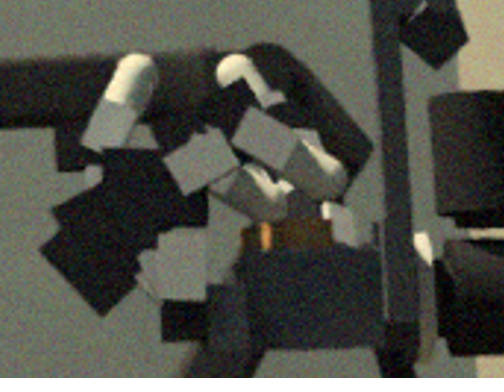

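>>> {"op": "execute_actions", "data": {
  "actions": [
    {"rows": [
[-0.0019,0.0205,0.0041,-0.0107,0,-0.003, 0.046,0,-0.008,0.28, -0.153,0,-0.788,-0.133, -0.512,0,-0.276,-0.150, -0.104,0.266,0.032,-0.018, 0.4,-0.5, 0.0003,0.0393,-0.0075,-0.0139,0,0, 0.754,0,0.576,0.696, 0.754,0,0.576,0.696, 0.754,0,0.576,0.696, 0.714,0.678,0.226,0.168, 0.4,-0.6],
[-0.0019,0.0205,0.0041,-0.0107,0,-0.003, 0.046,0,-0.008,0.28, -0.153,0,-0.788,-0.133, -0.486,0,-0.309,-0.136, -0.104,0.266,0.032,-0.018, 0.4,-0.5, 0.0003,0.0393,-0.0075,-0.0139,0,0, 0.754,0,0.576,0.696, 0.754,0,0.576,0.696, 0.754,0,0.576,0.696, 0.714,0.678,0.226,0.168, 0.4,-0.6],
[-0.0019,0.0205,0.0041,-0.0107,0,-0.003, 0.046,0,-0.008,0.28, -0.153,0,-0.788,-0.133, -0.460,0,-0.342,-0.122, -0.104,0.266,0.032,-0.018, 0.4,-0.5, 0.0003,0.0393,-0.0075,-0.0139,0,0, 0.754,0,0.576,0.696, 0.754,0,0.576,0.696, 0.754,0,0.576,0.696, 0.714,0.678,0.226,0.168, 0.4,-0.6],
[-0.0019,0.0205,0.0041,-0.0107,0,-0.003, 0.046,0,-0.008,0.28, -0.153,0,-0.788,-0.133, -0.434,0,-0.374,-0.108, -0.104,0.266,0.032,-0.018, 0.4,-0.5, 0.0003,0.0393,-0.0075,-0.0139,0,0, 0.754,0,0.576,0.696, 0.754,0,0.576,0.696, 0.754,0,0.576,0.696, 0.714,0.678,0.226,0.168, 0.4,-0.6],
[-0.0019,0.0205,0.0041,-0.0107,0,-0.003, 0.046,0,-0.008,0.28, -0.153,0,-0.788,-0.133, -0.409,0,-0.407,-0.093, -0.104,0.266,0.032,-0.018, 0.4,-0.5, 0.0003,0.0393,-0.0075,-0.0139,0,0, 0.754,0,0.576,0.696, 0.754,0,0.576,0.696, 0.754,0,0.576,0.696, 0.714,0.678,0.226,0.168, 0.4,-0.6],
[-0.0019,0.0205,0.0041,-0.0107,0,-0.003, 0.046,0,-0.008,0.28, -0.153,0,-0.788,-0.133, -0.383,0,-0.440,-0.079, -0.104,0.266,0.032,-0.018, 0.4,-0.5, 0.0003,0.0393,-0.0075,-0.0139,0,0, 0.754,0,0.576,0.696, 0.754,0,0.576,0.696, 0.754,0,0.576,0.696, 0.714,0.678,0.226,0.168, 0.4,-0.6],
[-0.0019,0.0205,0.0041,-0.0107,0,-0.003, 0.046,0,-0.008,0.28, -0.153,0,-0.788,-0.133, -0.357,0,-0.473,-0.065, -0.104,0.266,0.032,-0.018, 0.4,-0.5, 0.0003,0.0393,-0.0075,-0.0139,0,0, 0.754,0,0.576,0.696, 0.754,0,0.576,0.696, 0.754,0,0.576,0.696, 0.714,0.678,0.226,0.168, 0.4,-0.6],
[-0.0019,0.0205,0.0041,-0.0107,0,-0.003, 0.046,0,-0.008,0.28, -0.153,0,-0.788,-0.133, -0.331,0,-0.505,-0.051, -0.104,0.266,0.032,-0.018, 0.4,-0.5, 0.0003,0.0393,-0.0075,-0.0139,0,0, 0.754,0,0.576,0.696, 0.754,0,0.576,0.696, 0.754,0,0.576,0.696, 0.714,0.678,0.226,0.168, 0.4,-0.6],
[-0.0019,0.0205,0.0041,-0.0107,0,-0.003, 0.046,0,-0.008,0.28, -0.153,0,-0.788,-0.133, -0.331,0,-0.538,-0.051, -0.104,0.266,0.032,-0.018, 0.4,-0.5, 0.0003,0.0393,-0.0075,-0.0139,0,0, 0.754,0,0.576,0.696, 0.754,0,0.576,0.696, 0.754,0,0.576,0.696, 0.714,0.678,0.226,0.168, 0.4,-0.6],
[-0.0019,0.0205,0.0041,-0.0107,0,-0.003, 0.046,0,-0.008,0.28, -0.153,0,-0.788,-0.133, -0.331,0,-0.538,-0.051, -0.104,0.266,0.032,-0.018, 0.4,-0.5, 0.0003,0.0393,-0.0075,-0.0139,0,0, 0.754,0,0.576,0.696, 0.754,0,0.576,0.696, 0.754,0,0.576,0.696, 0.714,0.678,0.226,0.168, 0.4,-0.6],
[-0.0019,0.0205,0.0041,-0.0107,0,-0.003, 0.046,0,-0.008,0.28, -0.153,0,-0.788,-0.133, -0.331,0,-0.570,-0.051, -0.104,0.266,0.032,-0.018, 0.4,-0.5, 0.0003,0.0393,-0.0075,-0.0139,0,0, 0.754,0,0.576,0.696, 0.754,0,0.576,0.696, 0.754,0,0.576,0.696, 0.714,0.678,0.226,0.168, 0.4,-0.6],
[-0.0019,0.0205,0.0041,-0.0107,0,-0.003, 0.046,0,-0.008,0.28, -0.153,0,-0.788,-0.133, -0.331,0,-0.603,-0.051, -0.104,0.266,0.032,-0.018, 0.4,-0.5, 0.0003,0.0393,-0.0075,-0.0139,0,0, 0.754,0,0.576,0.696, 0.754,0,0.576,0.696, 0.754,0,0.576,0.696, 0.714,0.678,0.226,0.168, 0.4,-0.6],
[-0.0019,0.0205,0.0041,-0.0107,0,-0.003, 0.046,0,-0.008,0.28, -0.153,0,-0.788,-0.133, -0.331,0,-0.635,-0.051, -0.104,0.266,0.032,-0.018, 0.4,-0.5, 0.0003,0.0393,-0.0075,-0.0139,0,0, 0.754,0,0.576,0.696, 0.754,0,0.576,0.696, 0.754,0,0.576,0.696, 0.714,0.678,0.226,0.168, 0.4,-0.6],
[-0.0019,0.0205,0.0041,-0.0107,0,-0.003, 0.046,0,-0.008,0.28, -0.153,0,-0.788,-0.133, -0.331,0,-0.668,-0.051, -0.104,0.266,0.032,-0.018, 0.4,-0.5, 0.0003,0.0393,-0.0075,-0.0139,0,0, 0.754,0,0.576,0.696, 0.754,0,0.576,0.696, 0.754,0,0.576,0.696, 0.714,0.678,0.226,0.168, 0.4,-0.6],
[-0.0019,0.0205,0.0041,-0.0107,0,-0.003, 0.046,0,-0.008,0.28, -0.153,0,-0.788,-0.133, -0.331,0,-0.700,-0.051, -0.104,0.266,0.032,-0.018, 0.4,-0.5, 0.0003,0.0393,-0.0075,-0.0139,0,0, 0.754,0,0.576,0.696, 0.754,0,0.576,0.696, 0.754,0,0.576,0.696, 0.714,0.678,0.226,0.168, 0.4,-0.6]
], "steps": 15}
  ],
  "pictures": false
}}

>>> {"op": "execute_actions", "data": {
  "actions": [
    {"steps": 10}
  ]
}}

>>> {"op": "zoom_image", "data": {
  "camera": "cam_low",
  "region": [530, 85, 650, 175]
}}

Scene clock: 466.50 s of 4800.00 s.
left_arm: end_effector_position=(+0.3672, +0.1329, +0.3819) hand_goal=(+0.046, +0.000, -0.008, +0.280, -0.152, +0.000, -0.788, -0.132, -0.330, +0.000, -0.700, -0.050, -0.104, +0.266, +0.032, -0.018) hand_measured=(+0.060, +0.000, -0.006, +0.282, -0.144, +0.000, -0.758, -0.126, -0.332, +0.000, -0.612, -0.054, -0.092, +0.270, +0.034, -0.016) hand_current_ma=(+79, +0, +13, +13, +39, +0, +149, +31, -14, +0, +36, -20, +66, +26, +9, +10) hand_state=(goal, goal, goal, goal, goal, goal, blocked, goal, goal, goal, moving, goal, goal, goal, goal, goal) hand_current_limit=0.40 hand_speed=-0.50 end_effector_quat_wxyz=(+0.633, +0.627, +0.319, +0.323) | right_arm: end_effector_position=(+0.3521, -0.7402, +0.5904) hand_goal=(+0.754, +0.000, +0.576, +0.696, +0.754, +0.000, +0.576, +0.696, +0.754, +0.000, +0.576, +0.696, +0.714, +0.678, +0.226, +0.168) hand_measured=(+0.762, +0.000, +0.576, +0.696, +0.764, +0.000, +0.576, +0.696, +0.764, +0.000, +0.576, +0.696, +0.724, +0.678, +0.226, +0.168) hand_current_ma=(+52, +0, +5, +0, +54, +0, +5, +0, +53, +0, +5, +0, +51, -4, -1, -2) hand_state=(goal, goal, goal, goal, goal, goal, goal, goal, goal, goal, goal, goal, goal, goal, goal, goal) hand_current_limit=0.40 hand_speed=-0.60 end_effector_quat_wxyz=(+0.640, +0.619, +0.319, +0.325)
Joint positions: left_arm=[-0.43   1.174  0.587  0.598  0.033  0.001] | right_arm=[-0.7    1.029  1.05   0.009 -0.011 -0.006]
Joint velocities: left_arm=[-0.005  0.005 -0.002 -0.002 -0.007 -0.095] | right_arm=[ 0.015  0.005  0.017 -0.007 -0.007 -0.022]
Motor temperatures (°C, as the motors report them): left_arm=[27 33 52 30 28 25] | right_arm=[28 27 72 30 25 27]
Hand target (left_arm): +0.368, +0.130, +0.394; +0.645, +0.615, +0.316, +0.325
Hand target (right_arm): +0.348, -0.736, +0.613; +0.653, +0.605, +0.312, +0.332
Off the commanded pose (left_arm): 0.013 m, 2 deg.
Off the commanded pose (right_arm): 0.024 m, 3 deg.
Steps of this call (steps 1 to 1800: nothing new was sent; steps 1801 to 1815: all 15 steps of this action). Readings (end_effector_position | what the end effector reports):
1801: left_arm (+0.3670, +0.1326, +0.3819) | right_arm (+0.3521, -0.7402, +0.5904) | left_arm hand_goal=(+0.046, +0.000, -0.008, +0.280, -0.152, +0.000, -0.788, -0.132, -0.512, +0.000, -0.276, -0.150, -0.104, +0.266, +0.032, -0.018) hand_measured=(+0.060, +0.000, -0.006, +0.282, -0.144, +0.000, -0.758, -0.126, -0.538, +0.000, -0.276, -0.162, -0.092, +0.270, +0.034, -0.016) hand_current_ma=(+79, +0, +13, +13, +39, +0, +149, +31, +1, +0, -1, +11, +66, +26, +9, +10) hand_state=(goal, goal, goal, goal, goal, goal, blocked, goal, moving, goal, goal, moving, goal, goal, goal, goal) hand_current_limit=0.40 hand_speed=-0.50 | right_arm hand_goal=(+0.754, +0.000, +0.576, +0.696, +0.754, +0.000, +0.576, +0.696, +0.754, +0.000, +0.576, +0.696, +0.714, +0.678, +0.226, +0.168) hand_measured=(+0.762, +0.000, +0.576, +0.696, +0.764, +0.000, +0.576, +0.696, +0.764, +0.000, +0.576, +0.696, +0.724, +0.678, +0.226, +0.168) hand_current_ma=(+52, +0, +5, +0, +54, +0, +5, +0, +53, +0, +5, +0, +51, -4, -1, -2) hand_state=(goal, goal, goal, goal, goal, goal, goal, goal, goal, goal, goal, goal, goal, goal, goal, goal) hand_current_limit=0.40 hand_speed=-0.60
1802: left_arm (+0.3671, +0.1327, +0.3819) | right_arm (+0.3521, -0.7402, +0.5904) | left_arm hand_goal=(+0.046, +0.000, -0.008, +0.280, -0.152, +0.000, -0.788, -0.132, -0.486, +0.000, -0.308, -0.136, -0.104, +0.266, +0.032, -0.018) hand_measured=(+0.060, +0.000, -0.006, +0.282, -0.144, +0.000, -0.758, -0.126, -0.538, +0.000, -0.276, -0.162, -0.092, +0.270, +0.034, -0.016) hand_current_ma=(+79, +0, +13, +13, +39, +0, +149, +31, -63, +0, -1, -27, +66, +26, +9, +10) hand_state=(goal, goal, goal, goal, goal, goal, blocked, goal, moving, goal, moving, moving, goal, goal, goal, goal) hand_current_limit=0.40 hand_speed=-0.50 | right_arm hand_goal=(+0.754, +0.000, +0.576, +0.696, +0.754, +0.000, +0.576, +0.696, +0.754, +0.000, +0.576, +0.696, +0.714, +0.678, +0.226, +0.168) hand_measured=(+0.762, +0.000, +0.576, +0.696, +0.764, +0.000, +0.576, +0.696, +0.764, +0.000, +0.576, +0.696, +0.724, +0.678, +0.226, +0.168) hand_current_ma=(+52, +0, +5, +0, +54, +0, +5, +0, +53, +0, +5, +0, +51, -4, -1, -2) hand_state=(goal, goal, goal, goal, goal, goal, goal, goal, goal, goal, goal, goal, goal, goal, goal, goal) hand_current_limit=0.40 hand_speed=-0.60
1804: left_arm (+0.3672, +0.1329, +0.3819) | right_arm (+0.3521, -0.7402, +0.5904) | left_arm hand_goal=(+0.046, +0.000, -0.008, +0.280, -0.152, +0.000, -0.788, -0.132, -0.434, +0.000, -0.374, -0.108, -0.104, +0.266, +0.032, -0.018) hand_measured=(+0.060, +0.000, -0.006, +0.282, -0.144, +0.000, -0.758, -0.126, -0.508, +0.000, -0.294, -0.146, -0.092, +0.270, +0.034, -0.016) hand_current_ma=(+79, +0, +13, +13, +39, +0, +149, +31, -75, +0, +49, -38, +66, +26, +9, +10) hand_state=(goal, goal, goal, goal, goal, goal, blocked, goal, moving, goal, moving, moving, goal, goal, goal, goal) hand_current_limit=0.40 hand_speed=-0.50 | right_arm hand_goal=(+0.754, +0.000, +0.576, +0.696, +0.754, +0.000, +0.576, +0.696, +0.754, +0.000, +0.576, +0.696, +0.714, +0.678, +0.226, +0.168) hand_measured=(+0.762, +0.000, +0.576, +0.696, +0.764, +0.000, +0.576, +0.696, +0.764, +0.000, +0.576, +0.696, +0.724, +0.678, +0.226, +0.168) hand_current_ma=(+52, +0, +5, +0, +54, +0, +5, +0, +53, +0, +5, +0, +51, -4, -1, -2) hand_state=(goal, goal, goal, goal, goal, goal, goal, goal, goal, goal, goal, goal, goal, goal, goal, goal) hand_current_limit=0.40 hand_speed=-0.60
1808: left_arm (+0.3672, +0.1329, +0.3819) | right_arm (+0.3521, -0.7402, +0.5904) | left_arm hand_goal=(+0.046, +0.000, -0.008, +0.280, -0.152, +0.000, -0.788, -0.132, -0.330, +0.000, -0.504, -0.050, -0.104, +0.266, +0.032, -0.018) hand_measured=(+0.060, +0.000, -0.006, +0.282, -0.144, +0.000, -0.758, -0.126, -0.404, +0.000, -0.410, -0.090, -0.092, +0.270, +0.034, -0.016) hand_current_ma=(+79, +0, +13, +13, +39, +0, +149, +31, -57, +0, +39, -36, +66, +26, +9, +10) hand_state=(goal, goal, goal, goal, goal, goal, blocked, goal, moving, goal, moving, moving, goal, goal, goal, goal) hand_current_limit=0.40 hand_speed=-0.50 | right_arm hand_goal=(+0.754, +0.000, +0.576, +0.696, +0.754, +0.000, +0.576, +0.696, +0.754, +0.000, +0.576, +0.696, +0.714, +0.678, +0.226, +0.168) hand_measured=(+0.762, +0.000, +0.576, +0.696, +0.764, +0.000, +0.576, +0.696, +0.764, +0.000, +0.576, +0.696, +0.724, +0.678, +0.226, +0.168) hand_current_ma=(+52, +0, +5, +0, +54, +0, +5, +0, +53, +0, +5, +0, +51, -4, -1, -2) hand_state=(goal, goal, goal, goal, goal, goal, goal, goal, goal, goal, goal, goal, goal, goal, goal, goal) hand_current_limit=0.40 hand_speed=-0.60
1815: the state above

Scene clock: 466.83 s of 4800.00 s.
left_arm: end_effector_position=(+0.3672, +0.1329, +0.3819) hand_goal=(+0.046, +0.000, -0.008, +0.280, -0.152, +0.000, -0.788, -0.132, -0.330, +0.000, -0.700, -0.050, -0.104, +0.266, +0.032, -0.018) hand_measured=(+0.060, +0.000, -0.006, +0.282, -0.142, +0.000, -0.760, -0.126, -0.320, +0.000, -0.662, -0.042, -0.092, +0.270, +0.034, -0.016) hand_current_ma=(+79, +0, +13, +13, +50, +0, +141, +31, +60, +0, +224, +53, +66, +26, +9, +10) hand_state=(goal, goal, goal, goal, goal, goal, blocked, goal, goal, goal, blocked, goal, goal, goal, goal, goal) hand_current_limit=0.40 hand_speed=-0.50 end_effector_quat_wxyz=(+0.633, +0.627, +0.319, +0.323) | right_arm: end_effector_position=(+0.3521, -0.7402, +0.5904) hand_goal=(+0.754, +0.000, +0.576, +0.696, +0.754, +0.000, +0.576, +0.696, +0.754, +0.000, +0.576, +0.696, +0.714, +0.678, +0.226, +0.168) hand_measured=(+0.762, +0.000, +0.576, +0.696, +0.764, +0.000, +0.576, +0.696, +0.764, +0.000, +0.576, +0.696, +0.724, +0.678, +0.226, +0.168) hand_current_ma=(+52, +0, +5, +0, +54, +0, +5, +0, +53, +0, +5, +0, +51, -4, -1, -2) hand_state=(goal, goal, goal, goal, goal, goal, goal, goal, goal, goal, goal, goal, goal, goal, goal, goal) hand_current_limit=0.40 hand_speed=-0.60 end_effector_quat_wxyz=(+0.640, +0.619, +0.319, +0.325)
Joint positions: left_arm=[-0.43   1.174  0.587  0.598  0.033  0.001] | right_arm=[-0.7    1.029  1.05   0.009 -0.011 -0.006]
Joint velocities: left_arm=[ 0.005 -0.005 -0.012 -0.002 -0.081  0.022] | right_arm=[-0.005 -0.015 -0.002  0.002  0.051 -0.037]
Motor temperatures (°C, as the motors report them): left_arm=[27 33 52 30 28 25] | right_arm=[28 27 72 30 25 27]
Hand target (left_arm): +0.368, +0.130, +0.394; +0.645, +0.615, +0.316, +0.325
Hand target (right_arm): +0.348, -0.736, +0.613; +0.653, +0.605, +0.312, +0.332
Off the commanded pose (left_arm): 0.013 m, 2 deg.
Off the commanded pose (right_arm): 0.024 m, 3 deg.
Steps of this call (steps 1 to 10: nothing new was sent). Readings (end_effector_position | what the end effector reports):
1: left_arm (+0.3672, +0.1329, +0.3819) | right_arm (+0.3521, -0.7402, +0.5904) | left_arm hand_goal=(+0.046, +0.000, -0.008, +0.280, -0.152, +0.000, -0.788, -0.132, -0.330, +0.000, -0.700, -0.050, -0.104, +0.266, +0.032, -0.018) hand_measured=(+0.060, +0.000, -0.006, +0.282, -0.144, +0.000, -0.758, -0.126, -0.332, +0.000, -0.642, -0.054, -0.092, +0.270, +0.034, -0.016) hand_current_ma=(+79, +0, +13, +13, +39, +0, +148, +31, -12, +0, +46, -13, +66, +26, +9, +10) hand_state=(goal, goal, goal, goal, goal, goal, blocked, goal, goal, goal, moving, moving, goal, goal, goal, goal) hand_current_limit=0.40 hand_speed=-0.50 | right_arm hand_goal=(+0.754, +0.000, +0.576, +0.696, +0.754, +0.000, +0.576, +0.696, +0.754, +0.000, +0.576, +0.696, +0.714, +0.678, +0.226, +0.168) hand_measured=(+0.762, +0.000, +0.576, +0.696, +0.764, +0.000, +0.576, +0.696, +0.764, +0.000, +0.576, +0.696, +0.724, +0.678, +0.226, +0.168) hand_current_ma=(+52, +0, +5, +0, +54, +0, +5, +0, +53, +0, +5, +0, +51, -4, -1, -2) hand_state=(goal, goal, goal, goal, goal, goal, goal, goal, goal, goal, goal, goal, goal, goal, goal, goal) hand_current_limit=0.40 hand_speed=-0.60
2: left_arm (+0.3672, +0.1329, +0.3819) | right_arm (+0.3521, -0.7402, +0.5904) | left_arm hand_goal=(+0.046, +0.000, -0.008, +0.280, -0.152, +0.000, -0.788, -0.132, -0.330, +0.000, -0.700, -0.050, -0.104, +0.266, +0.032, -0.018) hand_measured=(+0.060, +0.000, -0.006, +0.282, -0.144, +0.000, -0.760, -0.126, -0.326, +0.000, -0.654, -0.048, -0.092, +0.270, +0.034, -0.016) hand_current_ma=(+79, +0, +13, +13, +50, +0, +141, +31, +68, +0, +240, +56, +66, +26, +9, +10) hand_state=(goal, goal, goal, goal, moving, goal, moving, goal, moving, goal, moving, moving, goal, goal, goal, goal) hand_current_limit=0.40 hand_speed=-0.50 | right_arm hand_goal=(+0.754, +0.000, +0.576, +0.696, +0.754, +0.000, +0.576, +0.696, +0.754, +0.000, +0.576, +0.696, +0.714, +0.678, +0.226, +0.168) hand_measured=(+0.762, +0.000, +0.576, +0.696, +0.764, +0.000, +0.576, +0.696, +0.764, +0.000, +0.576, +0.696, +0.724, +0.678, +0.226, +0.168) hand_current_ma=(+52, +0, +5, +0, +54, +0, +5, +0, +53, +0, +5, +0, +51, -4, -1, -2) hand_state=(goal, goal, goal, goal, goal, goal, goal, goal, goal, goal, goal, goal, goal, goal, goal, goal) hand_current_limit=0.40 hand_speed=-0.60
4: left_arm (+0.3672, +0.1329, +0.3819) | right_arm (+0.3521, -0.7402, +0.5904) | left_arm hand_goal=(+0.046, +0.000, -0.008, +0.280, -0.152, +0.000, -0.788, -0.132, -0.330, +0.000, -0.700, -0.050, -0.104, +0.266, +0.032, -0.018) hand_measured=(+0.060, +0.000, -0.006, +0.282, -0.142, +0.000, -0.760, -0.126, -0.320, +0.000, -0.662, -0.042, -0.092, +0.270, +0.034, -0.016) hand_current_ma=(+79, +0, +13, +13, +51, +0, +141, +31, +63, +0, +228, +55, +66, +26, +9, +10) hand_state=(goal, goal, goal, goal, goal, goal, blocked, goal, moving, goal, moving, moving, goal, goal, goal, goal) hand_current_limit=0.40 hand_speed=-0.50 | right_arm hand_goal=(+0.754, +0.000, +0.576, +0.696, +0.754, +0.000, +0.576, +0.696, +0.754, +0.000, +0.576, +0.696, +0.714, +0.678, +0.226, +0.168) hand_measured=(+0.762, +0.000, +0.576, +0.696, +0.764, +0.000, +0.576, +0.696, +0.764, +0.000, +0.576, +0.696, +0.724, +0.678, +0.226, +0.168) hand_current_ma=(+52, +0, +5, +0, +54, +0, +5, +0, +53, +0, +5, +0, +51, -4, -1, -2) hand_state=(goal, goal, goal, goal, goal, goal, goal, goal, goal, goal, goal, goal, goal, goal, goal, goal) hand_current_limit=0.40 hand_speed=-0.60
8: left_arm (+0.3672, +0.1329, +0.3819) | right_arm (+0.3521, -0.7402, +0.5904) | left_arm hand_goal=(+0.046, +0.000, -0.008, +0.280, -0.152, +0.000, -0.788, -0.132, -0.330, +0.000, -0.700, -0.050, -0.104, +0.266, +0.032, -0.018) hand_measured=(+0.060, +0.000, -0.006, +0.282, -0.142, +0.000, -0.760, -0.126, -0.320, +0.000, -0.662, -0.042, -0.092, +0.270, +0.034, -0.016) hand_current_ma=(+79, +0, +13, +13, +50, +0, +141, +31, +60, +0, +224, +53, +66, +26, +9, +10) hand_state=(goal, goal, goal, goal, goal, goal, blocked, goal, goal, goal, blocked, goal, goal, goal, goal, goal) hand_current_limit=0.40 hand_speed=-0.50 | right_arm hand_goal=(+0.754, +0.000, +0.576, +0.696, +0.754, +0.000, +0.576, +0.696, +0.754, +0.000, +0.576, +0.696, +0.714, +0.678, +0.226, +0.168) hand_measured=(+0.762, +0.000, +0.576, +0.696, +0.764, +0.000, +0.576, +0.696, +0.764, +0.000, +0.576, +0.696, +0.724, +0.678, +0.226, +0.168) hand_current_ma=(+52, +0, +5, +0, +54, +0, +5, +0, +53, +0, +5, +0, +51, -4, -1, -2) hand_state=(goal, goal, goal, goal, goal, goal, goal, goal, goal, goal, goal, goal, goal, goal, goal, goal) hand_current_limit=0.40 hand_speed=-0.60
10: the state above

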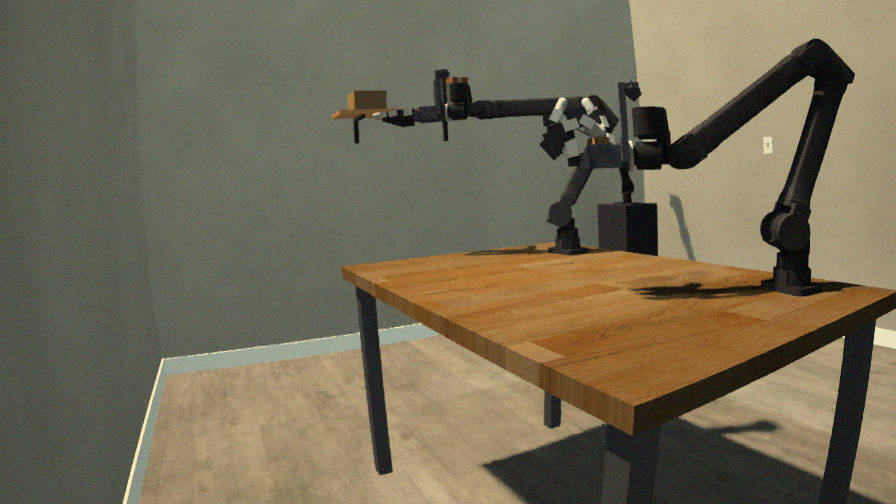

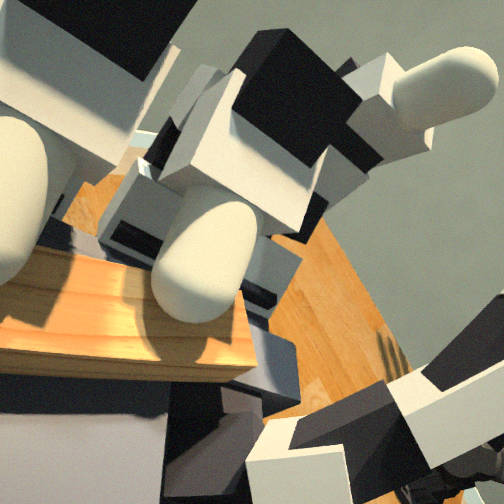

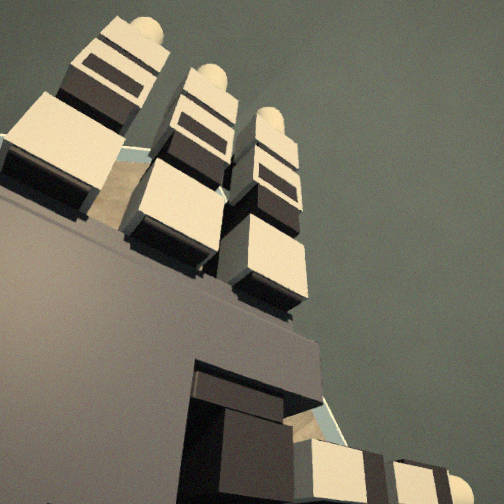

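Region (530, 85, 650, 175) of cam_low's 896x504 image, scaled by 4.200, with more detail than that image has; it fills the top 378 rows of this view, and the rest is white.

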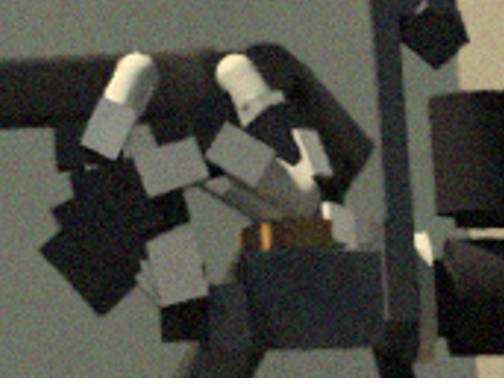

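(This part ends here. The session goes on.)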